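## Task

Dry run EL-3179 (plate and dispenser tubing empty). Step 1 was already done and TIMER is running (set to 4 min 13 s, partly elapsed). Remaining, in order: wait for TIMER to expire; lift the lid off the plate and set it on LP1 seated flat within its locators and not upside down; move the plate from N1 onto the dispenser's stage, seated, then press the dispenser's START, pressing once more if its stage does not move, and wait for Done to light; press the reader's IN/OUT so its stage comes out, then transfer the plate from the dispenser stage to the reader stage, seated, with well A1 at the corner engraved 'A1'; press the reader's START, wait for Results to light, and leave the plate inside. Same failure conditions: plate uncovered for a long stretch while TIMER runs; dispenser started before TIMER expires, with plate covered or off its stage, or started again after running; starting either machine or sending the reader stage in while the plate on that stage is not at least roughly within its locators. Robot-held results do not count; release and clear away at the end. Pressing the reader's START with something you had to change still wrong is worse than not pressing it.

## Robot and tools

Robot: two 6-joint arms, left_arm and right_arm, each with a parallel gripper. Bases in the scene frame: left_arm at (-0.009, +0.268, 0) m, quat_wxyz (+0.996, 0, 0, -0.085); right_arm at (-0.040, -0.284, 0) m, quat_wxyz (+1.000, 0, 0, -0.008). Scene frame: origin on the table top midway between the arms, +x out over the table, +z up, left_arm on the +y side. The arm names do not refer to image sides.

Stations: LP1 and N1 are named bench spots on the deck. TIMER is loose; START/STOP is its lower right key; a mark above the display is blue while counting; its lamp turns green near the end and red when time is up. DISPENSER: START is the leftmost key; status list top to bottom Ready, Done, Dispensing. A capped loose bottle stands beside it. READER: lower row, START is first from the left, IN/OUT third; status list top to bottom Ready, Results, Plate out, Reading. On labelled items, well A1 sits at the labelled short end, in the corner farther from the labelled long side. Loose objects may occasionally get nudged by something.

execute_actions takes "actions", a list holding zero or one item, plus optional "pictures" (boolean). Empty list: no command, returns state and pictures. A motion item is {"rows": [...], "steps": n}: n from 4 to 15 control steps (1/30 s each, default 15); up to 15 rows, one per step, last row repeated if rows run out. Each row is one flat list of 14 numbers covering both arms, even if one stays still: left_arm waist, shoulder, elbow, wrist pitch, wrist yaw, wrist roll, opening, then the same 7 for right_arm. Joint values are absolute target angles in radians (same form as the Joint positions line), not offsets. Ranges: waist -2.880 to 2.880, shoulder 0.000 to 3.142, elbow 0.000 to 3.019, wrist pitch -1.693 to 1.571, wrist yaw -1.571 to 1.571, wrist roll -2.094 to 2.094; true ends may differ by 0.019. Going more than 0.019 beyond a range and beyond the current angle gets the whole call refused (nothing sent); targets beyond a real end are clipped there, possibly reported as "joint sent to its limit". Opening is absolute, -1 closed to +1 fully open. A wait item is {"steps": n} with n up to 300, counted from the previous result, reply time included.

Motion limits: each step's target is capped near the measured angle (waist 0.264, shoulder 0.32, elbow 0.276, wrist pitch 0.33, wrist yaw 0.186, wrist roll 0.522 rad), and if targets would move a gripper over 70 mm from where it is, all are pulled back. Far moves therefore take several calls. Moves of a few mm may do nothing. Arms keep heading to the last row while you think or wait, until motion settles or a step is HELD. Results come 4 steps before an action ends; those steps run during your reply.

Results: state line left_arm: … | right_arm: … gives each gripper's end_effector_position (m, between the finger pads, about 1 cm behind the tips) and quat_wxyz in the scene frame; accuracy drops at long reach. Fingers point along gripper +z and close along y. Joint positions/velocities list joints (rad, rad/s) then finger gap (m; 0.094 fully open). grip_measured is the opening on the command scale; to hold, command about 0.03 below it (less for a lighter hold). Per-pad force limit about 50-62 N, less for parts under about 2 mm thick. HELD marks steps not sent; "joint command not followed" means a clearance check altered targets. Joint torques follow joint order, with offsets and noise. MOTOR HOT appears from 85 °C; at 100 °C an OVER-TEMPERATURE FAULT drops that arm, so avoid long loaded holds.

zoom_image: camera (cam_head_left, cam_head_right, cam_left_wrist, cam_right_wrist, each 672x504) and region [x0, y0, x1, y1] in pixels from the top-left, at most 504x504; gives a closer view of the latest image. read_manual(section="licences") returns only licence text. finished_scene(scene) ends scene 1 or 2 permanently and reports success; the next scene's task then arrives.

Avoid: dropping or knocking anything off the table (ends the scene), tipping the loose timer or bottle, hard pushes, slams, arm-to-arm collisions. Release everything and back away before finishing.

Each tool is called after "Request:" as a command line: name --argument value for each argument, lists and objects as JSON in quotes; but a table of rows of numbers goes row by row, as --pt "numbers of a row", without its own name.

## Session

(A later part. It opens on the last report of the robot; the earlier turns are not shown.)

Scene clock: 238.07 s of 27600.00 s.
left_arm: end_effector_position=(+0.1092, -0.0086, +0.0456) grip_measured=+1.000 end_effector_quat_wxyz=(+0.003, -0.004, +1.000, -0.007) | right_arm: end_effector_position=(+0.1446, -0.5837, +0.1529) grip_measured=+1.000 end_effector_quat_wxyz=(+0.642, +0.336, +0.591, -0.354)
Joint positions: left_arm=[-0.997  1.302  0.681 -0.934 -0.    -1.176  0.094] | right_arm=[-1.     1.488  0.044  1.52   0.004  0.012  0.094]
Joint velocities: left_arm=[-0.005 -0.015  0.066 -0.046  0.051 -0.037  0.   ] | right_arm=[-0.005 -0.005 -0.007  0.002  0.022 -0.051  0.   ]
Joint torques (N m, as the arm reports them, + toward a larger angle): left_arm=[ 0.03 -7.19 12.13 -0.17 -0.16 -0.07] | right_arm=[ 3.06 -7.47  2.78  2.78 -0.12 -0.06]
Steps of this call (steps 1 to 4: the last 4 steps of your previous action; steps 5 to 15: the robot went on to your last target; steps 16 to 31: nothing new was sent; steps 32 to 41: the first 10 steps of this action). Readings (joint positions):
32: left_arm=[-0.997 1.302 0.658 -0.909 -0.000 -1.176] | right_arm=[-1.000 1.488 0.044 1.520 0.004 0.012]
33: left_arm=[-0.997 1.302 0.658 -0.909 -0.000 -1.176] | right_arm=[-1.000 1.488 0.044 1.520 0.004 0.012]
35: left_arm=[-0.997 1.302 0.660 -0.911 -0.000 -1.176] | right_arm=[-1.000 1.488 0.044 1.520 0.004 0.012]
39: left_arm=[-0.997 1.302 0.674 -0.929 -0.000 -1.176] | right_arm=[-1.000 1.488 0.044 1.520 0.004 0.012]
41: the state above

Request:
execute_actions --actions '[{"rows": [[-1.009,1.300,0.730,-0.960,0,-1.186,1.0,-1.0,1.48,0.04,1.537,0,0,1],[-1.009,1.300,0.732,-0.972,0,-1.186,1.0,-1.0,1.48,0.04,1.537,0,0,1],[-1.009,1.300,0.738,-0.982,0,-1.186,1.0,-1.0,1.48,0.04,1.537,0,0,1],[-1.009,1.300,0.746,-0.994,0,-1.186,1.0,-1.0,1.48,0.04,1.537,0,0,1],[-1.009,1.300,0.756,-1.006,0,-1.186,1.0,-1.0,1.48,0.04,1.537,0,0,1],[-1.009,1.300,0.768,-1.018,0,-1.186,1.0,-1.0,1.48,0.04,1.537,0,0,1],[-1.009,1.300,0.782,-1.030,0,-1.186,1.0,-1.0,1.48,0.04,1.537,0,0,1],[-1.000,1.300,0.798,-1.040,0,-1.170,1.0,-1.0,1.48,0.04,1.537,0,0,1],[-0.985,1.305,0.816,-1.050,0,-1.150,1.0,-1.0,1.48,0.04,1.537,0,0,1],[-0.970,1.315,0.836,-1.058,0,-1.130,1.0,-1.0,1.48,0.04,1.537,0,0,1],[-0.950,1.330,0.858,-1.064,0,-1.105,1.0,-1.0,1.48,0.04,1.537,0,0,1],[-0.925,1.350,0.882,-1.064,0,-1.075,1.0,-1.0,1.48,0.04,1.537,0,0,1],[-0.900,1.372,0.906,-1.064,0,-1.045,1.0,-1.0,1.48,0.04,1.537,0,0,1],[-0.872,1.394,0.930,-1.064,0,-1.010,1.0,-1.0,1.48,0.04,1.537,0,0,1],[-0.844,1.416,0.954,-1.064,0,-0.975,1.0,-1.0,1.48,0.04,1.537,0,0,1]], "steps": 15}]' --pictures false

Request:
execute_actions --actions '[{"rows": [[-0.815,1.439,0.978,-1.064,0,-0.940,1.0,-1.0,1.48,0.04,1.537,0,0,1],[-0.786,1.462,1.002,-1.064,0,-0.905,1.0,-1.0,1.48,0.04,1.537,0,0,1],[-0.757,1.485,1.026,-1.064,0,-0.870,1.0,-1.0,1.48,0.04,1.537,0,0,1],[-0.728,1.508,1.050,-1.064,0,-0.835,1.0,-1.0,1.48,0.04,1.537,0,0,1],[-0.699,1.531,1.074,-1.064,0,-0.800,1.0,-1.0,1.48,0.04,1.537,0,0,1],[-0.670,1.554,1.098,-1.064,0,-0.765,1.0,-1.0,1.48,0.04,1.537,0,0,1],[-0.643,1.576,1.121,-1.064,0,-0.730,1.0,-1.0,1.48,0.04,1.537,0,0,1],[-0.618,1.596,1.142,-1.064,0,-0.698,1.0,-1.0,1.48,0.04,1.537,0,0,1],[-0.596,1.613,1.160,-1.064,0,-0.670,1.0,-1.0,1.48,0.04,1.537,0,0,1],[-0.578,1.627,1.175,-1.064,0,-0.648,1.0,-1.0,1.48,0.04,1.537,0,0,1],[-0.564,1.637,1.186,-1.064,0,-0.632,1.0,-1.0,1.48,0.04,1.537,0,0,1],[-0.556,1.643,1.193,-1.064,0,-0.622,1.0,-1.0,1.48,0.04,1.537,0,0,1],[-0.552,1.646,1.196,-1.064,0,-0.617,1.0,-1.0,1.48,0.04,1.537,0,0,1]], "steps": 15}]' --pictures false

Request:
execute_actions --actions '[{"rows": [[-0.552,1.646,1.196,-1.064,0,-0.617,1.0,-1.0,1.48,0.04,1.537,0,0,1]], "steps": 15}]' --pictures true

Scene clock: 239.10 s of 27600.00 s.
left_arm: end_effector_position=(+0.1143, -0.0162, +0.0701) grip_measured=+1.000 end_effector_quat_wxyz=(-0.003, +0.002, +1.000, +0.007) | right_arm: end_effector_position=(+0.1446, -0.5837, +0.1529) grip_measured=+1.000 end_effector_quat_wxyz=(+0.642, +0.336, +0.591, -0.354)
Joint positions: left_arm=[-0.992  1.304  0.759 -1.043 -0.    -1.158  0.094] | right_arm=[-1.     1.488  0.044  1.52   0.004  0.012  0.094]
Joint velocities: left_arm=[ 0.171  0.054  0.579 -0.252  0.022  0.33   0.   ] | right_arm=[-0.015  0.005  0.007  0.007 -0.037 -0.037  0.   ]
Joint torques (N m, as the arm reports them, + toward a larger angle): left_arm=[ 2.86 -5.86 14.28  0.09 -0.19  0.11] | right_arm=[ 3.12 -7.43  2.77  2.79 -0.13 -0.06]
Steps of this call (steps 1 to 4: the last 4 steps of your previous action; steps 5 to 15: the robot went on to your last target; steps 16 to 20: nothing new was sent; steps 21 to 31: the first 11 steps of this action). Readings (joint positions):
21: left_arm=[-0.997 1.302 0.683 -0.940 -0.000 -1.176] | right_arm=[-1.000 1.488 0.044 1.520 0.004 0.012]
22: left_arm=[-0.997 1.302 0.683 -0.946 -0.000 -1.176] | right_arm=[-1.000 1.488 0.044 1.520 0.004 0.012]
24: left_arm=[-0.997 1.302 0.685 -0.964 -0.000 -1.176] | right_arm=[-1.000 1.488 0.044 1.520 0.004 0.012]
28: left_arm=[-0.997 1.302 0.711 -1.012 -0.000 -1.176] | right_arm=[-1.000 1.488 0.044 1.520 0.004 0.012]
31: the state above

Scene clock: 239.60 s of 27600.00 s.
left_arm: end_effector_position=(+0.3133, -0.0410, +0.0796) grip_measured=+1.000 end_effector_quat_wxyz=(+0.008, +0.006, +1.000, -0.008) | right_arm: end_effector_position=(+0.1446, -0.5837, +0.1529) grip_measured=+1.000 end_effector_quat_wxyz=(+0.642, +0.336, +0.591, -0.354)
Joint positions: left_arm=[-0.595  1.61   1.117 -1.055 -0.    -0.754  0.094] | right_arm=[-1.     1.488  0.044  1.52   0.004  0.012  0.094]
Joint velocities: left_arm=[0.65  0.503 0.432 0.012 0.051 0.667 0.   ] | right_arm=[-0.005  0.005 -0.002 -0.012  0.066  0.051  0.   ]
Joint torques (N m, as the arm reports them, + toward a larger angle): left_arm=[ -0.55 -13.08  12.79  -0.14  -0.16   0.13] | right_arm=[ 3.13 -7.42  2.78  2.79 -0.13 -0.05]
Steps of this call (steps 1 to 4: the last 4 steps of your previous action; steps 5 to 15: the first 11 steps of this action). Readings (joint positions):
5: left_arm=[-0.893 1.370 0.891 -1.055 -0.000 -1.058] | right_arm=[-1.000 1.488 0.044 1.520 0.004 0.012]
6: left_arm=[-0.862 1.394 0.920 -1.055 -0.000 -1.030] | right_arm=[-1.000 1.488 0.044 1.520 0.004 0.012]
8: left_arm=[-0.798 1.445 0.974 -1.055 -0.000 -0.971] | right_arm=[-1.000 1.488 0.044 1.520 0.004 0.012]
12: left_arm=[-0.673 1.547 1.063 -1.055 -0.000 -0.843] | right_arm=[-1.000 1.488 0.044 1.520 0.004 0.012]
15: the state above

Scene clock: 240.10 s of 27600.00 s.
left_arm: end_effector_position=(+0.3373, -0.0302, +0.0737) grip_measured=+1.000 end_effector_quat_wxyz=(+0.006, +0.040, +0.999, -0.004) | right_arm: end_effector_position=(+0.1446, -0.5837, +0.1529) grip_measured=+1.000 end_effector_quat_wxyz=(+0.642, +0.336, +0.591, -0.354)
Joint positions: left_arm=[-0.541  1.647  1.146 -1.055 -0.    -0.632  0.094] | right_arm=[-1.     1.488  0.044  1.52   0.004  0.012  0.094]
Joint velocities: left_arm=[-0.015 -0.015  0.017  0.017 -0.022  0.037  0.   ] | right_arm=[-0.015 -0.015 -0.017  0.002  0.095 -0.007  0.   ]
Joint torques (N m, as the arm reports them, + toward a larger angle): left_arm=[  0.27 -13.03  13.3   -0.05  -0.14   0.14] | right_arm=[ 3.08 -7.43  2.77  2.8  -0.13 -0.06]
Steps of this call (steps 1 to 4: the last 4 steps of your previous action; steps 5 to 15: the first 11 steps of this action). Readings (joint positions):
5: left_arm=[-0.536 1.647 1.145 -1.055 -0.000 -0.670] | right_arm=[-1.000 1.488 0.044 1.520 0.004 0.012]
6: left_arm=[-0.536 1.647 1.145 -1.055 -0.000 -0.661] | right_arm=[-1.000 1.488 0.044 1.520 0.004 0.012]
8: left_arm=[-0.539 1.647 1.146 -1.055 -0.000 -0.649] | right_arm=[-1.000 1.488 0.044 1.520 0.004 0.012]
12: left_arm=[-0.541 1.647 1.146 -1.055 -0.000 -0.636] | right_arm=[-1.000 1.488 0.044 1.520 0.004 0.012]
15: the state above

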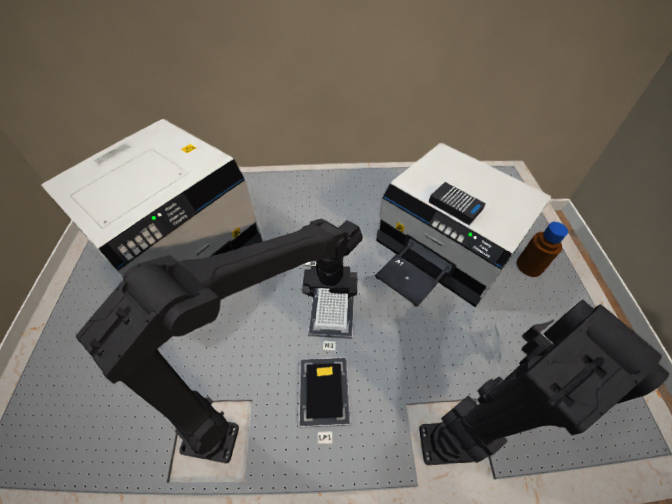

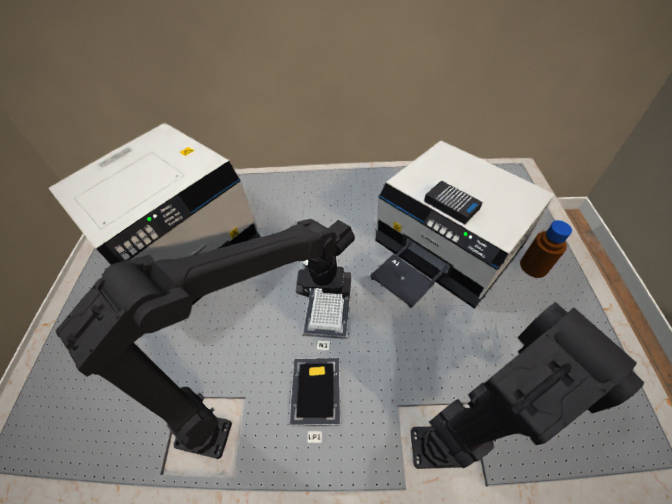

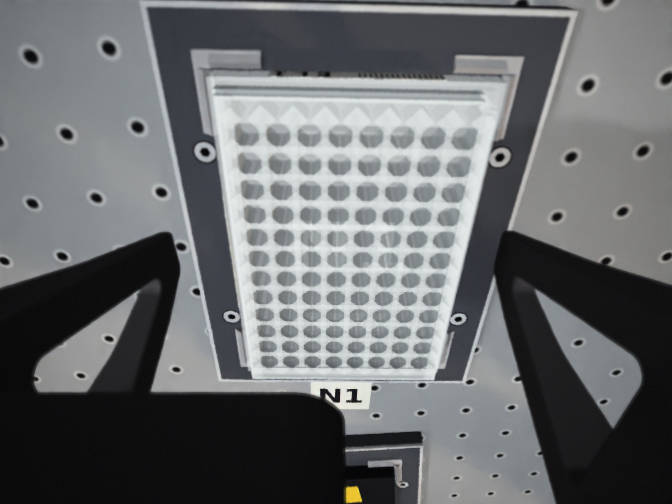

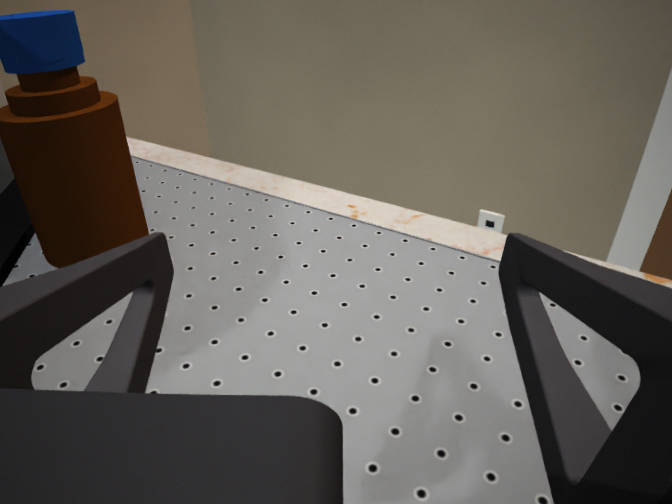

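Request:
execute_actions --actions '[{"rows": [[-0.558,1.655,1.150,-1.045,0,-0.617,1.0,-1.0,1.48,0.04,1.537,0,0,1],[-0.562,1.660,1.142,-1.036,0,-0.617,1.0,-1.0,1.48,0.04,1.537,0,0,1],[-0.566,1.664,1.136,-1.027,0,-0.617,1.0,-1.0,1.48,0.04,1.537,0,0,1],[-0.569,1.667,1.130,-1.018,0,-0.617,1.0,-1.0,1.48,0.04,1.537,0,0,1],[-0.570,1.670,1.125,-1.009,0,-0.617,1.0,-1.0,1.48,0.04,1.537,0,0,1],[-0.570,1.672,1.121,-1.001,0,-0.617,1.0,-1.0,1.48,0.04,1.537,0,0,1],[-0.570,1.673,1.118,-0.993,0,-0.617,1.0,-1.0,1.48,0.04,1.537,0,0,1]], "steps": 15}]' --pictures false

Request:
execute_actions --actions '[{"rows": [[-0.570,1.673,1.118,-0.993,0,-0.617,1.0,-1.0,1.48,0.04,1.537,0,0,1]], "steps": 10}]' --pictures true

Request:
zoom_image --camera "cam_head_left" --region '[285, 345, 365, 445]'

Scene clock: 243.87 s of 27600.00 s.
left_arm: end_effector_position=(+0.3298, -0.0364, +0.0599) grip_measured=+1.000 end_effector_quat_wxyz=(+0.009, +0.053, +0.999, -0.007) | right_arm: end_effector_position=(+0.1446, -0.5837, +0.1529) grip_measured=+1.000 end_effector_quat_wxyz=(+0.642, +0.336, +0.591, -0.354)
Joint positions: left_arm=[-0.562  1.657  1.118 -1.009 -0.    -0.627  0.094] | right_arm=[-1.     1.488  0.044  1.52   0.004  0.012  0.094]
Joint velocities: left_arm=[-0.015  0.034 -0.007  0.007 -0.051  0.081  0.   ] | right_arm=[-0.015  0.005 -0.007 -0.002  0.037 -0.081  0.   ]
Joint torques (N m, as the arm reports them, + toward a larger angle): left_arm=[  0.38 -11.87   8.79   0.8   -0.14   0.13] | right_arm=[ 3.08 -7.46  2.77  2.8  -0.13 -0.06]
Steps of this call (steps 1 to 4: the last 4 steps of your previous action; steps 5 to 15: the robot went on to your last target; steps 16 to 102: nothing new was sent; steps 103 to 113: the first 11 steps of this action). Readings (joint positions):
103: left_arm=[-0.542 1.647 1.146 -1.055 -0.000 -0.627] | right_arm=[-1.000 1.488 0.044 1.520 0.004 0.012]
104: left_arm=[-0.542 1.647 1.146 -1.054 -0.000 -0.627] | right_arm=[-1.000 1.488 0.044 1.520 0.004 0.012]
106: left_arm=[-0.546 1.647 1.142 -1.043 -0.000 -0.627] | right_arm=[-1.000 1.488 0.044 1.520 0.004 0.012]
110: left_arm=[-0.558 1.650 1.124 -1.014 -0.000 -0.627] | right_arm=[-1.000 1.488 0.044 1.520 0.004 0.012]
113: the state above

Scene clock: 244.20 s of 27600.00 s.
left_arm: end_effector_position=(+0.3297, -0.0363, +0.0581) grip_measured=+1.000 end_effector_quat_wxyz=(+0.008, +0.053, +0.999, -0.006) | right_arm: end_effector_position=(+0.1446, -0.5837, +0.1529) grip_measured=+1.000 end_effector_quat_wxyz=(+0.642, +0.336, +0.591, -0.354)
Joint positions: left_arm=[-0.562  1.661  1.117 -1.006 -0.    -0.627  0.094] | right_arm=[-1.     1.488  0.044  1.52   0.004  0.012  0.094]
Joint velocities: left_arm=[-0.005 -0.005  0.002 -0.027  0.051  0.022  0.   ] | right_arm=[-0.005  0.015  0.002  0.007  0.007  0.051  0.   ]
Joint torques (N m, as the arm reports them, + toward a larger angle): left_arm=[  0.49 -12.73   8.75   0.75  -0.13   0.13] | right_arm=[ 3.09 -7.39  2.77  2.8  -0.13 -0.06]
Steps of this call (steps 1 to 4: the last 4 steps of your previous action; steps 5 to 10: the first 6 steps of this action). Readings (joint positions):
5: left_arm=[-0.562 1.661 1.117 -1.006 -0.000 -0.627] | right_arm=[-1.000 1.488 0.044 1.520 0.004 0.012]
6: left_arm=[-0.562 1.661 1.117 -1.006 -0.000 -0.627] | right_arm=[-1.000 1.488 0.044 1.520 0.004 0.012]
8: left_arm=[-0.562 1.661 1.117 -1.006 -0.000 -0.627] | right_arm=[-1.000 1.488 0.044 1.520 0.004 0.012]
10: the state above

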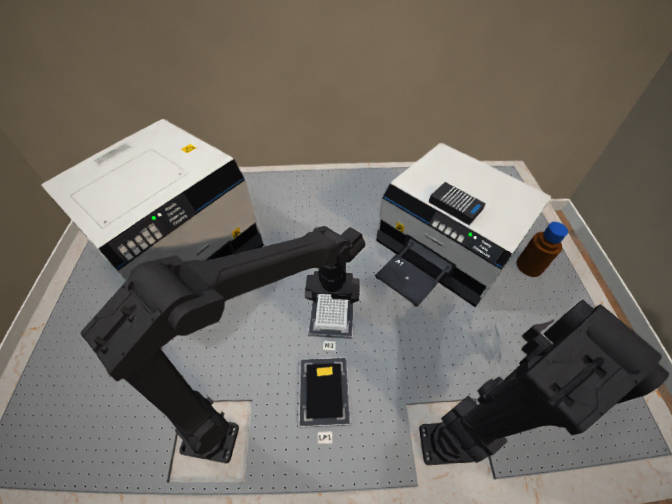

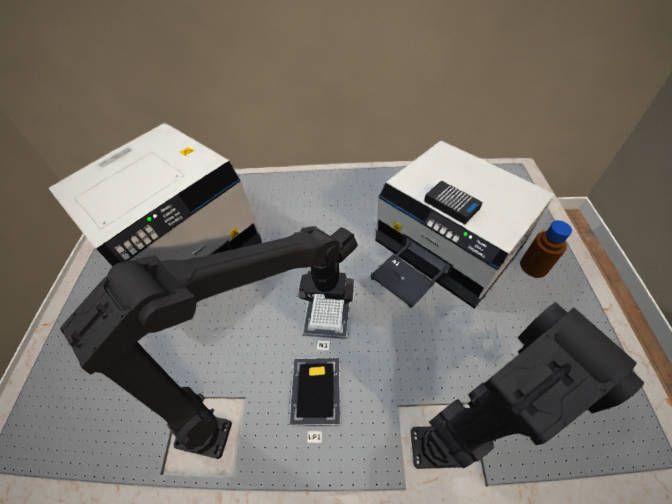

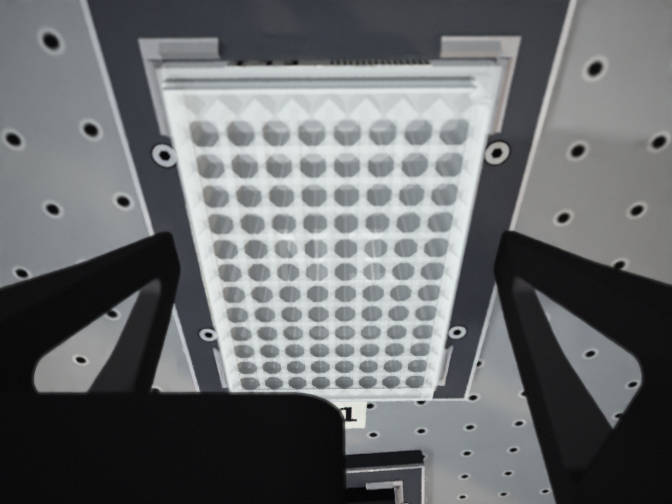

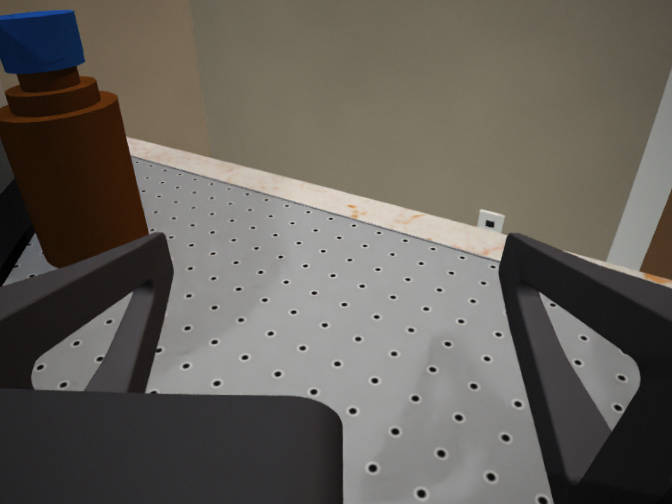

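Region (285, 345, 365, 445) of cam_head_left's 672x504 image, scaled by 5.040, with more detail than that image has; it fills the left 403 columns of this view, and the rest is white.

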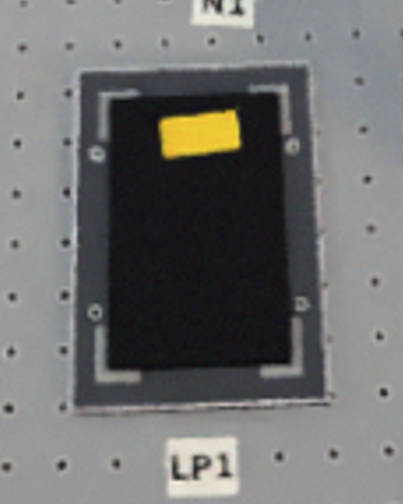

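Request:
execute_actions --actions '[{"rows": [[-0.570,1.678,1.113,-0.990,0,-0.635,1.0,-1.0,1.48,0.04,1.537,0,0,1],[-0.570,1.681,1.109,-0.984,0,-0.643,1.0,-1.0,1.48,0.04,1.537,0,0,1],[-0.570,1.684,1.105,-0.978,0,-0.643,1.0,-1.0,1.48,0.04,1.537,0,0,1],[-0.570,1.686,1.101,-0.972,0,-0.643,1.0,-1.0,1.48,0.04,1.537,0,0,1],[-0.570,1.686,1.097,-0.966,0,-0.643,1.0,-1.0,1.48,0.04,1.537,0,0,1],[-0.570,1.686,1.0935,-0.961,0,-0.643,1.0,-1.0,1.48,0.04,1.537,0,0,1],[-0.570,1.686,1.0935,-0.956,0,-0.643,1.0,-1.0,1.48,0.04,1.537,0,0,1]], "steps": 15}]' --pictures false

Request:
execute_actions --actions '[{"rows": [[-0.570,1.686,1.0935,-0.956,0,-0.643,0.92,-1.0,1.48,0.04,1.537,0,0,1],[-0.570,1.686,1.0935,-0.956,0,-0.643,0.87,-1.0,1.48,0.04,1.537,0,0,1]], "steps": 10}]' --pictures true

Scene clock: 245.13 s of 27600.00 s.
left_arm: end_effector_position=(+0.3276, -0.0344, +0.0459) grip_measured=+1.000 end_effector_quat_wxyz=(+0.008, +0.050, +0.999, -0.007) | right_arm: end_effector_position=(+0.1446, -0.5837, +0.1529) grip_measured=+1.000 end_effector_quat_wxyz=(+0.642, +0.336, +0.591, -0.354)
Joint positions: left_arm=[-0.562  1.671  1.093 -0.971 -0.    -0.632  0.094] | right_arm=[-1.     1.488  0.044  1.52   0.004  0.012  0.094]
Joint velocities: left_arm=[-0.015  0.044 -0.007  0.002 -0.037  0.022  0.   ] | right_arm=[-0.015 -0.005  0.002 -0.012  0.066  0.007  0.   ]
Joint torques (N m, as the arm reports them, + toward a larger angle): left_arm=[  0.34 -12.1    8.62   0.74  -0.13  -0.07] | right_arm=[ 2.95 -7.35  2.76  2.78 -0.13 -0.06]
Steps of this call (steps 1 to 4: the last 4 steps of your previous action; steps 5 to 15: the robot went on to your last target; steps 16 to 17: nothing new was sent; steps 18 to 28: the first 11 steps of this action). Readings (joint positions):
18: left_arm=[-0.562 1.661 1.117 -1.005 -0.000 -0.627] | right_arm=[-1.000 1.488 0.044 1.520 0.004 0.012]
19: left_arm=[-0.562 1.661 1.116 -1.003 -0.000 -0.628] | right_arm=[-1.000 1.488 0.044 1.520 0.004 0.012]
21: left_arm=[-0.562 1.661 1.112 -0.994 -0.000 -0.630] | right_arm=[-1.000 1.488 0.044 1.520 0.004 0.012]
25: left_arm=[-0.562 1.666 1.097 -0.975 -0.000 -0.632] | right_arm=[-1.000 1.488 0.044 1.520 0.004 0.012]
28: the state above

Scene clock: 245.47 s of 27600.00 s.
left_arm: end_effector_position=(+0.3277, -0.0345, +0.0451) grip_measured=+0.872 end_effector_quat_wxyz=(+0.008, +0.050, +0.999, -0.007) | right_arm: end_effector_position=(+0.1446, -0.5837, +0.1529) grip_measured=+1.000 end_effector_quat_wxyz=(+0.642, +0.336, +0.591, -0.354)
Joint positions: left_arm=[-0.562  1.673  1.093 -0.969 -0.    -0.633  0.088] | right_arm=[-1.     1.488  0.044  1.52   0.004  0.012  0.094]
Joint velocities: left_arm=[-0.005 -0.005 -0.007  0.027  0.022 -0.051 -0.001] | right_arm=[ 0.015  0.005  0.002 -0.007  0.066  0.007  0.   ]
Joint torques (N m, as the arm reports them, + toward a larger angle): left_arm=[  0.22 -12.52   8.51   0.77  -0.14  -0.06] | right_arm=[ 3.08 -7.48  2.78  2.8  -0.13 -0.06]
Steps of this call (steps 1 to 4: the last 4 steps of your previous action; steps 5 to 10: the first 6 steps of this action). Readings (joint positions):
5: left_arm=[-0.562 1.673 1.093 -0.969 -0.000 -0.633] | right_arm=[-1.000 1.488 0.044 1.520 0.004 0.012]
6: left_arm=[-0.562 1.673 1.093 -0.969 -0.000 -0.633] | right_arm=[-1.000 1.488 0.044 1.520 0.004 0.012]
8: left_arm=[-0.562 1.673 1.093 -0.969 -0.000 -0.633] | right_arm=[-1.000 1.488 0.044 1.520 0.004 0.012]
10: the state above

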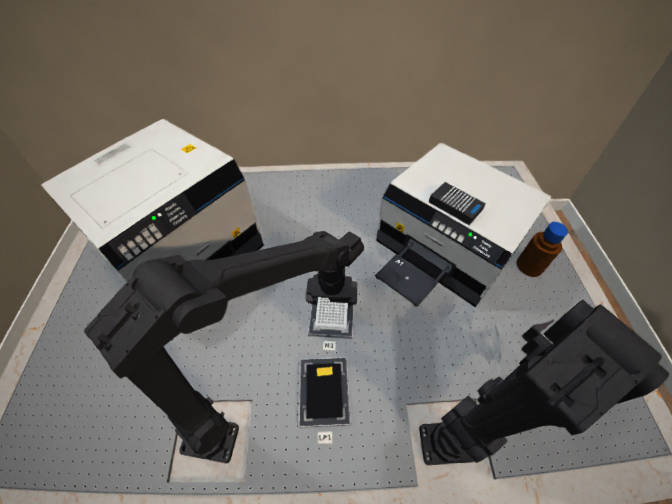

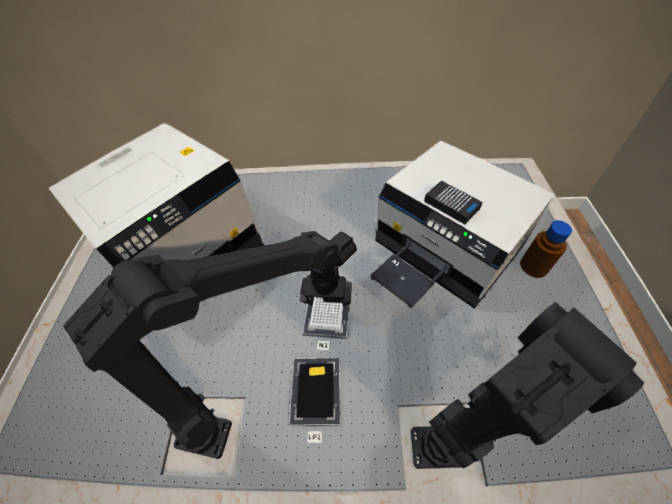

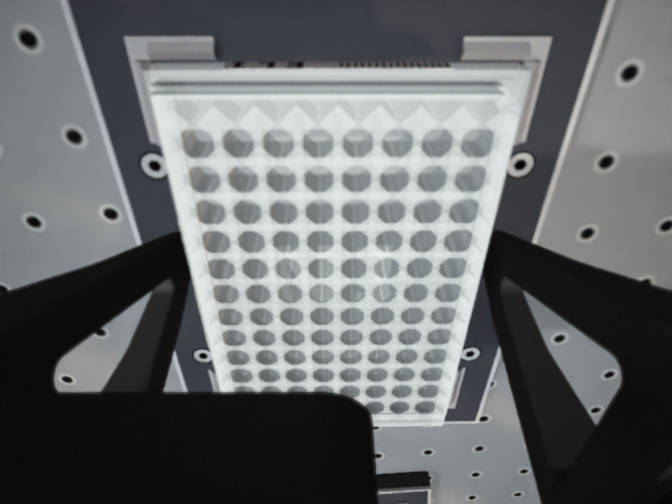

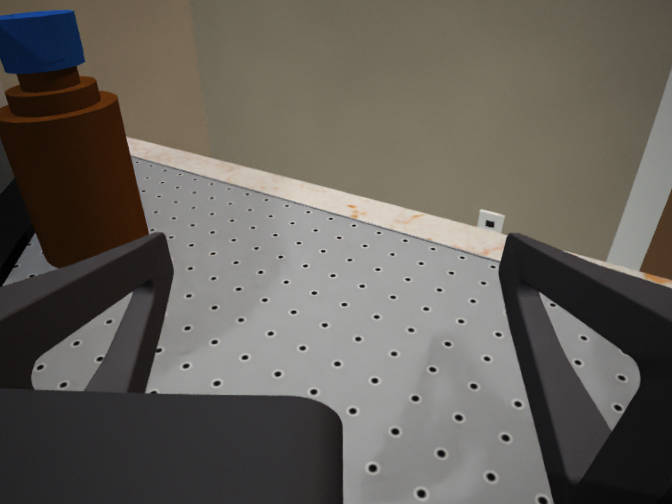

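Request:
execute_actions --actions '[{"rows": [[-0.570,1.686,1.0935,-0.956,0,-0.643,0.84,-1.0,1.48,0.04,1.537,0,0,1],[-0.570,1.686,1.0935,-0.956,0,-0.643,0.82,-1.0,1.48,0.04,1.537,0,0,1],[-0.570,1.686,1.0935,-0.956,0,-0.643,0.80,-1.0,1.48,0.04,1.537,0,0,1],[-0.570,1.686,1.0935,-0.956,0,-0.643,0.785,-1.0,1.48,0.04,1.537,0,0,1],[-0.570,1.686,1.0935,-0.956,0,-0.643,0.77,-1.0,1.48,0.04,1.537,0,0,1],[-0.570,1.686,1.0935,-0.956,0,-0.643,0.755,-1.0,1.48,0.04,1.537,0,0,1],[-0.570,1.686,1.0935,-0.956,0,-0.643,0.745,-1.0,1.48,0.04,1.537,0,0,1],[-0.570,1.680,1.0935,-0.956,0,-0.643,0.735,-1.0,1.48,0.04,1.537,0,0,1]], "steps": 14}]' --pictures false

Scene clock: 246.07 s of 27600.00 s.
left_arm: end_effector_position=(+0.3277, -0.0345, +0.0451) grip_measured=+0.755 end_effector_quat_wxyz=(+0.008, +0.050, +0.999, -0.007) | right_arm: end_effector_position=(+0.1446, -0.5837, +0.1529) grip_measured=+1.000 end_effector_quat_wxyz=(+0.642, +0.336, +0.591, -0.354)
Joint positions: left_arm=[-0.562  1.673  1.093 -0.969 -0.    -0.633  0.082] | right_arm=[-1.     1.488  0.044  1.52   0.004  0.012  0.094]
Joint velocities: left_arm=[ 0.005 -0.015  0.002 -0.002 -0.037  0.037 -0.001] | right_arm=[-0.005 -0.005 -0.002  0.012 -0.007 -0.066  0.   ]
Joint torques (N m, as the arm reports them, + toward a larger angle): left_arm=[  0.07 -12.85   8.56   0.81  -0.14  -0.06] | right_arm=[ 3.1  -7.47  2.78  2.81 -0.12 -0.06]
Steps of this call (steps 1 to 4: the last 4 steps of your previous action; steps 5 to 8: the robot went on to your last target; steps 9 to 18: the first 10 steps of this action). Readings (joint positions):
9: left_arm=[-0.562 1.673 1.093 -0.969 -0.000 -0.633] | right_arm=[-1.000 1.488 0.044 1.520 0.004 0.012]
10: left_arm=[-0.562 1.673 1.093 -0.969 -0.000 -0.633] | right_arm=[-1.000 1.488 0.044 1.520 0.004 0.012]
12: left_arm=[-0.562 1.673 1.093 -0.969 -0.000 -0.633] | right_arm=[-1.000 1.488 0.044 1.520 0.004 0.012]
16: left_arm=[-0.562 1.673 1.093 -0.969 -0.000 -0.633] | right_arm=[-1.000 1.488 0.044 1.520 0.004 0.012]
18: the state above

Request:
execute_actions --actions '[{"rows": [[-0.570,1.665,1.0935,-0.960,0,-0.643,0.725,-1.0,1.48,0.04,1.537,0,0,1],[-0.570,1.655,1.0935,-0.965,0,-0.643,0.722,-1.0,1.48,0.04,1.537,0,0,1],[-0.570,1.648,1.105,-0.970,0,-0.643,0.722,-1.0,1.48,0.04,1.537,0,0,1],[-0.570,1.643,1.115,-0.975,0,-0.643,0.722,-1.0,1.48,0.04,1.537,0,0,1],[-0.570,1.640,1.125,-0.978,0,-0.643,0.722,-1.0,1.48,0.04,1.537,0,0,1],[-0.570,1.637,1.125,-0.981,0,-0.643,0.722,-1.0,1.48,0.04,1.537,0,0,1],[-0.570,1.634,1.125,-0.984,0,-0.643,0.722,-1.0,1.48,0.04,1.537,0,0,1],[-0.570,1.631,1.125,-0.987,0,-0.643,0.722,-1.0,1.48,0.04,1.537,0,0,1],[-0.570,1.628,1.125,-0.990,0,-0.643,0.722,-1.0,1.48,0.04,1.537,0,0,1]], "steps": 15}]' --pictures false

Scene clock: 247.47 s of 27600.00 s.
left_arm: end_effector_position=(+0.3272, -0.0340, +0.0488) grip_measured=+0.755 end_effector_quat_wxyz=(+0.009, +0.049, +0.999, -0.008) | right_arm: end_effector_position=(+0.1446, -0.5837, +0.1529) grip_measured=+1.000 end_effector_quat_wxyz=(+0.642, +0.336, +0.591, -0.354)
Joint positions: left_arm=[-0.562  1.664  1.093 -0.975 -0.    -0.633  0.082] | right_arm=[-1.     1.488  0.044  1.52   0.004  0.012  0.094]
Joint velocities: left_arm=[ 0.005 -0.083 -0.022 -0.066 -0.022 -0.051 -0.   ] | right_arm=[ 0.015 -0.005 -0.007 -0.002 -0.007  0.022  0.   ]
Joint torques (N m, as the arm reports them, + toward a larger angle): left_arm=[  0.09 -15.75  11.36  -0.01  -0.15  -0.04] | right_arm=[ 3.02 -7.51  2.77  2.77 -0.13 -0.06]
Steps of this call (steps 1 to 4: the last 4 steps of your previous action; steps 5 to 15: the robot went on to your last target; steps 16 to 31: nothing new was sent; steps 32 to 42: the first 11 steps of this action). Readings (joint positions):
32: left_arm=[-0.562 1.673 1.093 -0.969 -0.000 -0.633] | right_arm=[-1.000 1.488 0.044 1.520 0.004 0.012]
33: left_arm=[-0.562 1.673 1.093 -0.969 -0.000 -0.633] | right_arm=[-1.000 1.488 0.044 1.520 0.004 0.012]
35: left_arm=[-0.562 1.673 1.093 -0.969 -0.000 -0.633] | right_arm=[-1.000 1.488 0.044 1.520 0.004 0.012]
39: left_arm=[-0.562 1.671 1.093 -0.971 -0.000 -0.633] | right_arm=[-1.000 1.488 0.044 1.520 0.004 0.012]
42: the state above

Request:
execute_actions --actions '[{"rows": [[-0.570,1.622,1.140,-1.000,0,-0.643,0.722,-1.0,1.48,0.04,1.537,0,0,1],[-0.570,1.616,1.152,-1.015,0,-0.643,0.722,-1.0,1.48,0.04,1.537,0,0,1],[-0.570,1.610,1.166,-1.033,0,-0.643,0.722,-1.0,1.48,0.04,1.537,0,0,1],[-0.570,1.604,1.183,-1.054,0,-0.650,0.722,-1.0,1.48,0.04,1.537,0,0,1],[-0.570,1.598,1.202,-1.078,0,-0.665,0.722,-1.0,1.48,0.04,1.537,0,0,1],[-0.570,1.593,1.223,-1.103,0,-0.685,0.722,-1.0,1.48,0.04,1.537,0,0,1],[-0.570,1.589,1.245,-1.129,0,-0.710,0.722,-1.0,1.48,0.04,1.537,0,0,1],[-0.570,1.586,1.268,-1.155,0,-0.740,0.722,-1.0,1.48,0.04,1.537,0,0,1],[-0.570,1.585,1.291,-1.180,0,-0.772,0.722,-1.0,1.48,0.04,1.537,0,0,1],[-0.570,1.585,1.314,-1.204,0,-0.806,0.722,-1.0,1.48,0.04,1.537,0,0,1],[-0.570,1.585,1.337,-1.228,0,-0.842,0.722,-1.0,1.48,0.04,1.537,0,0,1],[-0.570,1.588,1.360,-1.252,0,-0.878,0.722,-1.0,1.48,0.04,1.537,0,0,1],[-0.572,1.595,1.383,-1.275,0,-0.914,0.722,-1.0,1.48,0.04,1.537,0,0,1],[-0.575,1.605,1.406,-1.297,0,-0.950,0.722,-1.0,1.48,0.04,1.537,0,0,1],[-0.579,1.617,1.429,-1.317,0,-0.986,0.722,-1.0,1.48,0.04,1.537,0,0,1]], "steps": 15}]' --pictures false

Request:
execute_actions --actions '[{"rows": [[-0.585,1.630,1.453,-1.331,0,-1.022,0.722,-1.0,1.48,0.04,1.537,0,0,1],[-0.592,1.645,1.477,-1.342,0,-1.058,0.722,-1.0,1.48,0.04,1.537,0,0,1],[-0.600,1.661,1.501,-1.351,0,-1.094,0.722,-1.0,1.48,0.04,1.537,0,0,1],[-0.608,1.678,1.525,-1.359,0,-1.130,0.722,-1.0,1.48,0.04,1.537,0,0,1],[-0.616,1.695,1.549,-1.366,0,-1.166,0.722,-1.0,1.48,0.04,1.537,0,0,1],[-0.624,1.712,1.573,-1.373,0,-1.202,0.722,-1.0,1.48,0.04,1.537,0,0,1],[-0.632,1.729,1.597,-1.380,0,-1.238,0.722,-1.0,1.48,0.04,1.537,0,0,1],[-0.640,1.746,1.621,-1.387,0,-1.274,0.722,-1.0,1.48,0.04,1.537,0,0,1],[-0.648,1.763,1.645,-1.394,0,-1.310,0.722,-1.0,1.48,0.04,1.537,0,0,1],[-0.656,1.780,1.669,-1.401,0,-1.346,0.722,-1.0,1.48,0.04,1.537,0,0,1],[-0.664,1.797,1.693,-1.408,0,-1.382,0.722,-1.0,1.48,0.04,1.537,0,0,1],[-0.672,1.814,1.717,-1.415,0,-1.418,0.722,-1.0,1.48,0.04,1.537,0,0,1],[-0.680,1.831,1.741,-1.422,0,-1.454,0.722,-1.0,1.48,0.04,1.537,0,0,1],[-0.688,1.848,1.765,-1.429,0,-1.490,0.722,-1.0,1.48,0.04,1.537,0,0,1],[-0.696,1.865,1.789,-1.436,0,-1.526,0.722,-1.0,1.48,0.04,1.537,0,0,1]], "steps": 15}]' --pictures false

Request:
execute_actions --actions '[{"rows": [[-0.704,1.881,1.812,-1.443,0,-1.560,0.722,-1.0,1.48,0.04,1.537,0,0,1],[-0.712,1.896,1.834,-1.449,0,-1.590,0.722,-1.0,1.48,0.04,1.537,0,0,1],[-0.719,1.910,1.855,-1.455,0,-1.617,0.722,-1.0,1.48,0.04,1.537,0,0,1],[-0.726,1.923,1.874,-1.460,0,-1.640,0.722,-1.0,1.48,0.04,1.537,0,0,1],[-0.732,1.935,1.891,-1.465,0,-1.660,0.722,-1.0,1.48,0.04,1.537,0,0,1],[-0.737,1.946,1.907,-1.469,0,-1.676,0.722,-1.0,1.48,0.04,1.537,0,0,1],[-0.742,1.956,1.921,-1.473,0,-1.688,0.722,-1.0,1.48,0.04,1.537,0,0,1],[-0.746,1.964,1.933,-1.476,0,-1.696,0.722,-1.0,1.48,0.04,1.537,0,0,1],[-0.749,1.971,1.943,-1.479,0,-1.699,0.722,-1.0,1.48,0.04,1.537,0,0,1],[-0.752,1.977,1.951,-1.481,0,-1.699,0.722,-1.0,1.48,0.04,1.537,0,0,1],[-0.754,1.982,1.957,-1.483,0,-1.699,0.722,-1.0,1.48,0.04,1.537,0,0,1],[-0.755,1.986,1.961,-1.484,0,-1.699,0.722,-1.0,1.48,0.04,1.537,0,0,1],[-0.755,1.988,1.963,-1.485,0,-1.699,0.722,-1.0,1.48,0.04,1.537,0,0,1]], "steps": 15}]' --pictures false

Request:
execute_actions --actions '[{"rows": [[-0.755,1.988,1.963,-1.485,0,-1.699,0.722,-1.0,1.48,0.04,1.537,0,0,1]], "steps": 14}]' --pictures true

Scene clock: 249.03 s of 27600.00 s.
left_arm: end_effector_position=(+0.3343, -0.0404, +0.1054) grip_measured=+0.755 end_effector_quat_wxyz=(-0.003, +0.004, +1.000, +0.002) | right_arm: end_effector_position=(+0.1446, -0.5837, +0.1529) grip_measured=+1.000 end_effector_quat_wxyz=(+0.642, +0.336, +0.591, -0.354)
Joint positions: left_arm=[-0.562  1.633  1.221 -1.166 -0.    -0.724  0.082] | right_arm=[-1.     1.488  0.044  1.52   0.004  0.012  0.094]
Joint velocities: left_arm=[ 0.005 -0.103  0.716 -0.662 -0.007 -0.681 -0.   ] | right_arm=[ 0.005 -0.005  0.002 -0.002 -0.022 -0.022  0.   ]
Joint torques (N m, as the arm reports them, + toward a larger angle): left_arm=[  0.19 -16.26  14.53   0.12  -0.15  -0.08] | right_arm=[ 3.11 -7.43  2.75  2.79 -0.13 -0.06]
Steps of this call (steps 1 to 4: the last 4 steps of your previous action; steps 5 to 15: the robot went on to your last target; steps 16 to 36: nothing new was sent; steps 37 to 47: the first 11 steps of this action). Readings (joint positions):
37: left_arm=[-0.562 1.656 1.093 -0.981 -0.000 -0.633] | right_arm=[-1.000 1.488 0.044 1.520 0.004 0.012]
38: left_arm=[-0.562 1.655 1.093 -0.987 -0.000 -0.633] | right_arm=[-1.000 1.488 0.044 1.520 0.004 0.012]
40: left_arm=[-0.562 1.653 1.101 -1.014 -0.000 -0.635] | right_arm=[-1.000 1.488 0.044 1.520 0.004 0.012]
44: left_arm=[-0.562 1.644 1.155 -1.098 -0.000 -0.667] | right_arm=[-1.000 1.488 0.044 1.520 0.004 0.012]
47: the state above

Scene clock: 249.53 s of 27600.00 s.
left_arm: end_effector_position=(+0.3686, -0.1243, +0.2018) grip_measured=+0.755 end_effector_quat_wxyz=(+0.017, -0.208, +0.978, -0.028) | right_arm: end_effector_position=(+0.1446, -0.5837, +0.1529) grip_measured=+1.000 end_effector_quat_wxyz=(+0.642, +0.336, +0.591, -0.354)
Joint positions: left_arm=[-0.635  1.731  1.609 -1.383 -0.    -1.224  0.082] | right_arm=[-1.     1.488  0.044  1.52   0.004  0.012  0.094]
Joint velocities: left_arm=[-0.288  0.62   0.657 -0.164 -0.007 -1.033  0.001] | right_arm=[-0.005  0.005  0.002 -0.017 -0.037  0.037  0.   ]
Joint torques (N m, as the arm reports them, + toward a larger angle): left_arm=[ -0.08 -13.34  14.13  -0.1   -0.15  -0.03] | right_arm=[ 3.08 -7.49  2.76  2.77 -0.13 -0.06]
Steps of this call (steps 1 to 4: the last 4 steps of your previous action; steps 5 to 15: the first 11 steps of this action). Readings (joint positions):
5: left_arm=[-0.563 1.628 1.359 -1.284 -0.000 -0.875] | right_arm=[-1.000 1.488 0.044 1.520 0.004 0.012]
6: left_arm=[-0.565 1.628 1.385 -1.301 -0.000 -0.908] | right_arm=[-1.000 1.488 0.044 1.520 0.004 0.012]
8: left_arm=[-0.573 1.632 1.433 -1.328 -0.000 -0.977] | right_arm=[-1.000 1.488 0.044 1.520 0.004 0.012]
12: left_arm=[-0.605 1.674 1.537 -1.363 -0.000 -1.118] | right_arm=[-1.000 1.488 0.044 1.520 0.004 0.012]
15: the state above

Scene clock: 250.03 s of 27600.00 s.
left_arm: end_effector_position=(+0.3664, -0.2190, +0.1725) grip_measured=+0.755 end_effector_quat_wxyz=(+0.002, -0.357, +0.934, -0.006) | right_arm: end_effector_position=(+0.1446, -0.5837, +0.1529) grip_measured=+1.000 end_effector_quat_wxyz=(+0.642, +0.336, +0.591, -0.354)
Joint positions: left_arm=[-0.744  1.969  1.878 -1.466 -0.    -1.644  0.082] | right_arm=[-1.     1.488  0.044  1.52   0.004  0.012  0.094]
Joint velocities: left_arm=[-0.122  0.132  0.271 -0.076 -0.007 -0.33   0.   ] | right_arm=[-0.015 -0.015  0.007 -0.002 -0.037  0.007  0.   ]
Joint torques (N m, as the arm reports them, + toward a larger angle): left_arm=[  0.44 -19.29  15.73  -0.29  -0.17  -0.06] | right_arm=[ 3.05 -7.45  2.75  2.79 -0.12 -0.06]
Steps of this call (steps 1 to 4: the last 4 steps of your previous action; steps 5 to 15: the first 11 steps of this action). Readings (joint positions):
5: left_arm=[-0.681 1.839 1.715 -1.418 -0.000 -1.403] | right_arm=[-1.000 1.488 0.044 1.520 0.004 0.012]
6: left_arm=[-0.689 1.859 1.735 -1.425 -0.000 -1.437] | right_arm=[-1.000 1.488 0.044 1.520 0.004 0.012]
8: left_arm=[-0.705 1.896 1.776 -1.437 -0.000 -1.501] | right_arm=[-1.000 1.488 0.044 1.520 0.004 0.012]
12: left_arm=[-0.730 1.949 1.843 -1.457 -0.000 -1.602] | right_arm=[-1.000 1.488 0.044 1.520 0.004 0.012]
15: the state above

Scene clock: 250.50 s of 27600.00 s.
left_arm: end_effector_position=(+0.3656, -0.2261, +0.1784) grip_measured=+0.755 end_effector_quat_wxyz=(+0.003, -0.373, +0.928, -0.012) | right_arm: end_effector_position=(+0.1446, -0.5837, +0.1529) grip_measured=+1.000 end_effector_quat_wxyz=(+0.642, +0.336, +0.591, -0.354)
Joint positions: left_arm=[-0.752  1.975  1.903 -1.474 -0.    -1.687  0.082] | right_arm=[-1.     1.488  0.044  1.52   0.004  0.012  0.094]
Joint velocities: left_arm=[-0.015 -0.015  0.017  0.007  0.007  0.066 -0.   ] | right_arm=[-0.005  0.005  0.002 -0.002 -0.037 -0.051  0.   ]
Joint torques (N m, as the arm reports them, + toward a larger angle): left_arm=[  0.77 -18.55  15.41  -0.19  -0.2   -0.04] | right_arm=[ 3.1  -7.53  2.79  2.8  -0.13 -0.06]
Steps of this call (steps 1 to 4: the last 4 steps of your previous action; steps 5 to 14: the first 10 steps of this action). Readings (joint positions):
5: left_arm=[-0.752 1.975 1.901 -1.473 -0.000 -1.674] | right_arm=[-1.000 1.488 0.044 1.520 0.004 0.012]
6: left_arm=[-0.752 1.975 1.903 -1.473 -0.000 -1.677] | right_arm=[-1.000 1.488 0.044 1.520 0.004 0.012]
8: left_arm=[-0.752 1.975 1.903 -1.474 -0.000 -1.681] | right_arm=[-1.000 1.488 0.044 1.520 0.004 0.012]
12: left_arm=[-0.752 1.975 1.903 -1.474 -0.000 -1.686] | right_arm=[-1.000 1.488 0.044 1.520 0.004 0.012]
14: the state above

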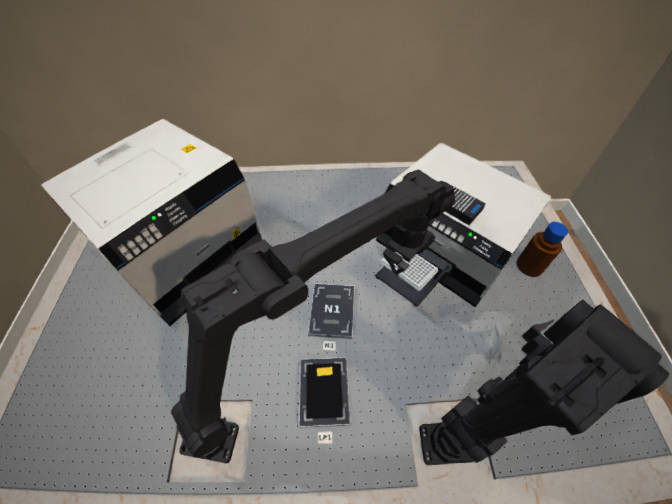

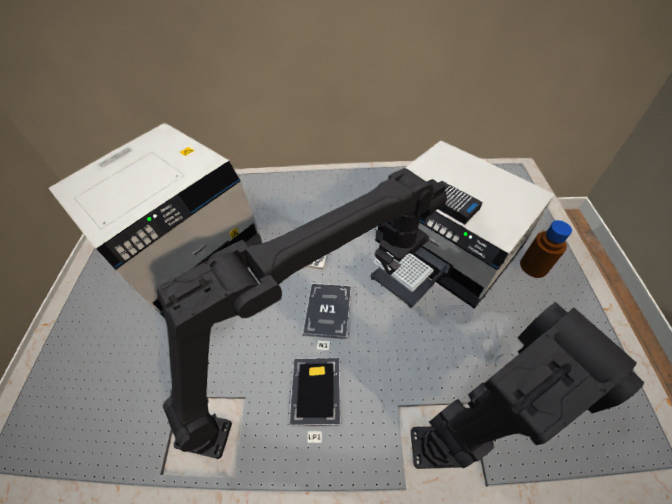

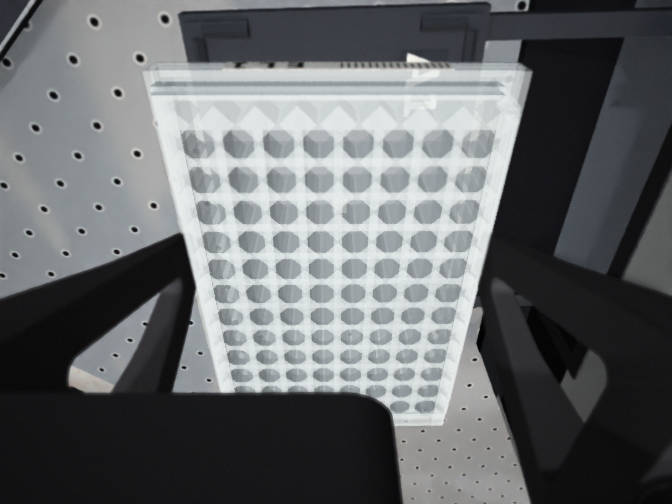

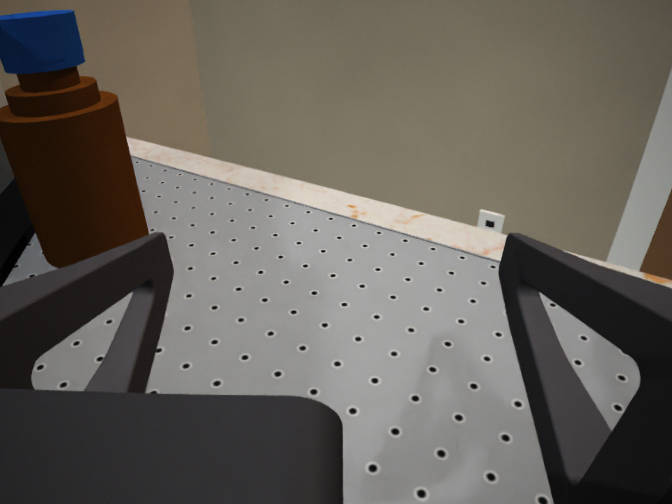

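Request:
zoom_image --camera "cam_left_wrist" --region '[160, 0, 300, 80]'

Request:
zoom_image --camera "cam_left_wrist" --region '[390, 0, 530, 80]'

Region (160, 0, 300, 80) of cam_left_wrist's 672x504 image, scaled by 3.600, with more detail than that image has; it fills the top 288 rows of this view, and the rest is white.

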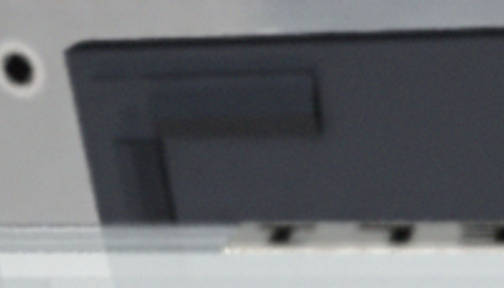

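Region (390, 0, 530, 80) of cam_left_wrist's 672x504 image, scaled by 3.600, with more detail than that image has; it fills the top 288 rows of this view, and the rest is white.

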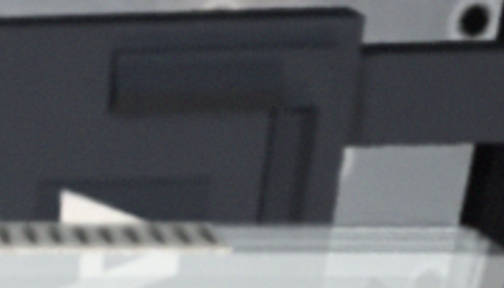

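Request:
execute_actions --actions '[{"rows": [[-0.760,1.990,1.915,-1.465,0,-1.706,0.722,-1.0,1.48,0.04,1.537,0,0,1],[-0.764,1.992,1.900,-1.458,0,-1.713,0.722,-1.0,1.48,0.04,1.537,0,0,1],[-0.767,1.994,1.892,-1.450,0,-1.720,0.722,-1.0,1.48,0.04,1.537,0,0,1],[-0.769,1.996,1.884,-1.440,0,-1.726,0.722,-1.0,1.48,0.04,1.537,0,0,1],[-0.769,1.998,1.876,-1.430,0,-1.732,0.722,-1.0,1.48,0.04,1.537,0,0,1],[-0.769,2.000,1.868,-1.420,0,-1.732,0.722,-1.0,1.48,0.04,1.537,0,0,1],[-0.769,2.002,1.860,-1.410,0,-1.732,0.722,-1.0,1.48,0.04,1.537,0,0,1],[-0.769,2.004,1.852,-1.400,0,-1.732,0.722,-1.0,1.48,0.04,1.537,0,0,1],[-0.769,2.004,1.845,-1.391,0,-1.732,0.722,-1.0,1.48,0.04,1.537,0,0,1],[-0.769,2.004,1.839,-1.383,0,-1.732,0.722,-1.0,1.48,0.04,1.537,0,0,1],[-0.769,2.004,1.834,-1.376,0,-1.732,0.722,-1.0,1.48,0.04,1.537,0,0,1],[-0.769,2.004,1.831,-1.370,0,-1.732,0.722,-1.0,1.48,0.04,1.537,0,0,1]], "steps": 15}]' --pictures false

Request:
execute_actions --actions '[{"rows": [[-0.769,2.004,1.831,-1.370,0,-1.732,0.722,-1.0,1.48,0.04,1.537,0,0,1]], "steps": 14}]' --pictures true

Request:
zoom_image --camera "cam_left_wrist" --region '[120, 10, 260, 100]'

Request:
zoom_image --camera "cam_left_wrist" --region '[415, 10, 555, 100]'

Scene clock: 251.93 s of 27600.00 s.
left_arm: end_effector_position=(+0.3635, -0.2283, +0.1521) grip_measured=+0.755 end_effector_quat_wxyz=(+0.004, -0.385, +0.923, -0.014) | right_arm: end_effector_position=(+0.1446, -0.5837, +0.1529) grip_measured=+1.000 end_effector_quat_wxyz=(+0.642, +0.336, +0.591, -0.354)
Joint positions: left_arm=[-0.757  1.982  1.844 -1.404 -0.    -1.717  0.082] | right_arm=[-1.     1.488  0.044  1.52   0.004  0.012  0.094]
Joint velocities: left_arm=[-0.024  0.054 -0.217  0.222 -0.007 -0.095  0.   ] | right_arm=[-0.015 -0.015 -0.027 -0.002 -0.007 -0.051  0.   ]
Joint torques (N m, as the arm reports them, + toward a larger angle): left_arm=[ -0.31 -18.09  10.31   0.61  -0.16  -0.08] | right_arm=[ 3.07 -7.41  2.76  2.8  -0.13 -0.06]
Steps of this call (steps 1 to 4: the last 4 steps of your previous action; steps 5 to 15: the robot went on to your last target; steps 16 to 32: nothing new was sent; steps 33 to 43: the first 11 steps of this action). Readings (joint positions):
33: left_arm=[-0.752 1.975 1.903 -1.474 -0.000 -1.690] | right_arm=[-1.000 1.488 0.044 1.520 0.004 0.012]
34: left_arm=[-0.752 1.975 1.903 -1.474 -0.000 -1.692] | right_arm=[-1.000 1.488 0.044 1.520 0.004 0.012]
36: left_arm=[-0.753 1.975 1.898 -1.465 -0.000 -1.699] | right_arm=[-1.000 1.488 0.044 1.520 0.004 0.012]
40: left_arm=[-0.755 1.977 1.867 -1.430 -0.000 -1.713] | right_arm=[-1.000 1.488 0.044 1.520 0.004 0.012]
43: the state above

Scene clock: 252.40 s of 27600.00 s.
left_arm: end_effector_position=(+0.3629, -0.2288, +0.1352) grip_measured=+0.755 end_effector_quat_wxyz=(+0.002, -0.386, +0.922, -0.007) | right_arm: end_effector_position=(+0.1446, -0.5837, +0.1529) grip_measured=+1.000 end_effector_quat_wxyz=(+0.642, +0.336, +0.591, -0.354)
Joint positions: left_arm=[-0.758  1.999  1.826 -1.382 -0.    -1.721  0.082] | right_arm=[-1.     1.488  0.044  1.52   0.004  0.012  0.094]
Joint velocities: left_arm=[-0.005 -0.015 -0.002  0.007  0.007  0.007  0.   ] | right_arm=[-0.005 -0.005  0.012 -0.017  0.022 -0.051  0.   ]
Joint torques (N m, as the arm reports them, + toward a larger angle): left_arm=[  0.08 -19.53  10.43   0.64  -0.19  -0.07] | right_arm=[ 3.09 -7.42  2.77  2.79 -0.13 -0.06]
Steps of this call (steps 1 to 4: the last 4 steps of your previous action; steps 5 to 14: the first 10 steps of this action). Readings (joint positions):
5: left_arm=[-0.758 1.996 1.826 -1.385 -0.000 -1.720] | right_arm=[-1.000 1.488 0.044 1.520 0.004 0.012]
6: left_arm=[-0.758 1.998 1.826 -1.384 -0.000 -1.721] | right_arm=[-1.000 1.488 0.044 1.520 0.004 0.012]
8: left_arm=[-0.758 1.999 1.826 -1.383 -0.000 -1.721] | right_arm=[-1.000 1.488 0.044 1.520 0.004 0.012]
12: left_arm=[-0.758 1.999 1.826 -1.382 -0.000 -1.721] | right_arm=[-1.000 1.488 0.044 1.520 0.004 0.012]
14: the state above

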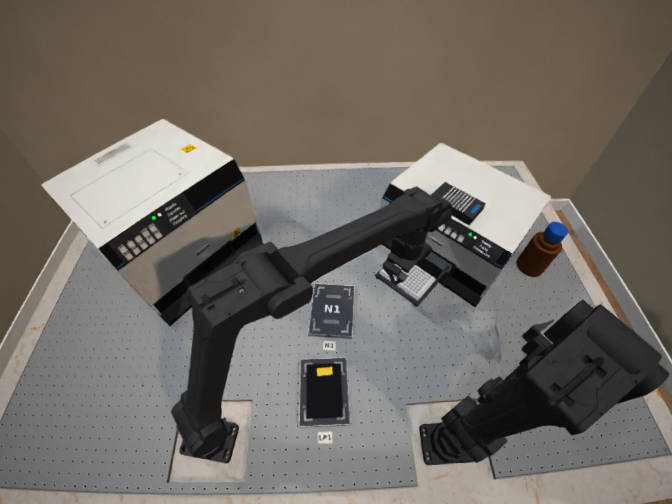

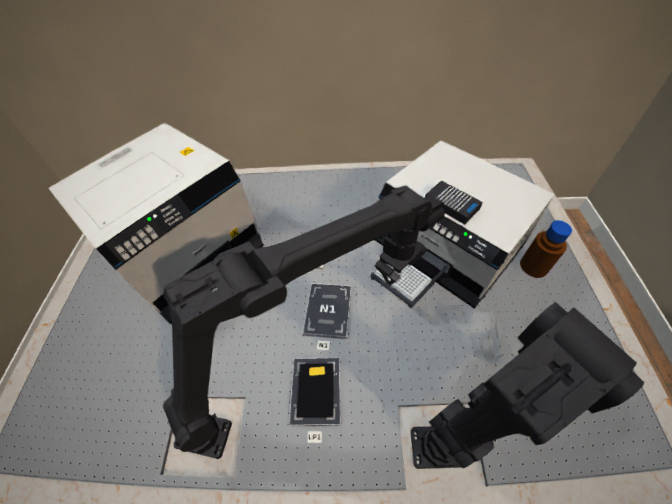

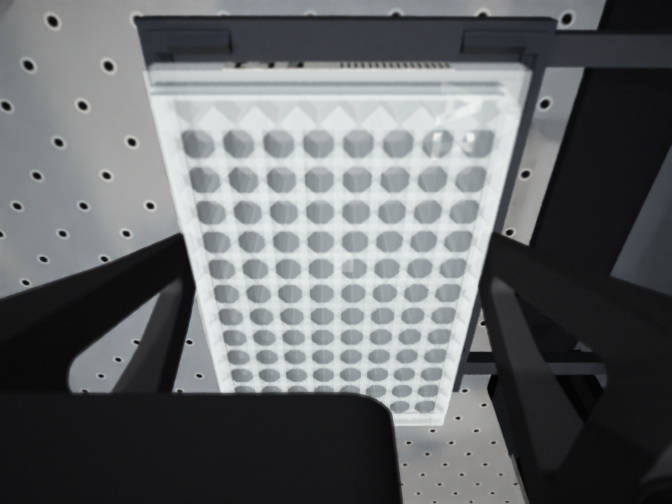

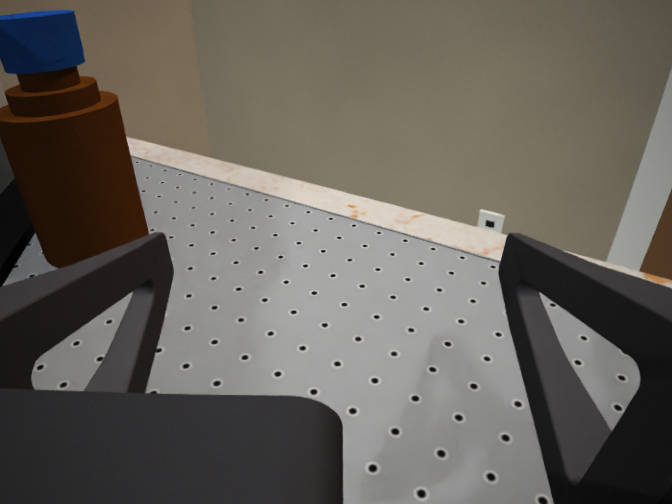

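Region (120, 10, 260, 100) of cam_left_wrist's 672x504 image, scaled by 3.600, with more detail than that image has; it fills the top 324 rows of this view, and the rest is white.

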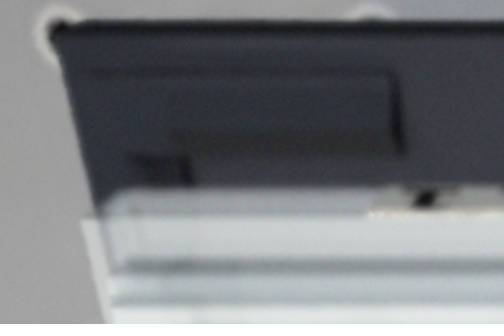

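Region (415, 10, 555, 100) of cam_left_wrist's 672x504 image, scaled by 3.600, with more detail than that image has; it fills the top 324 rows of this view, and the rest is white.

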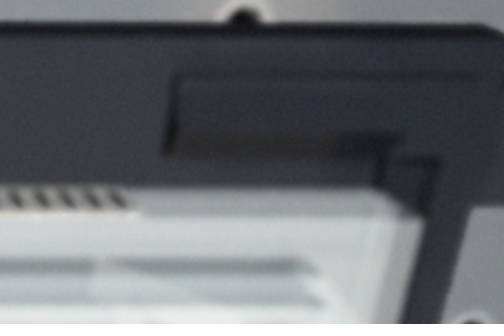

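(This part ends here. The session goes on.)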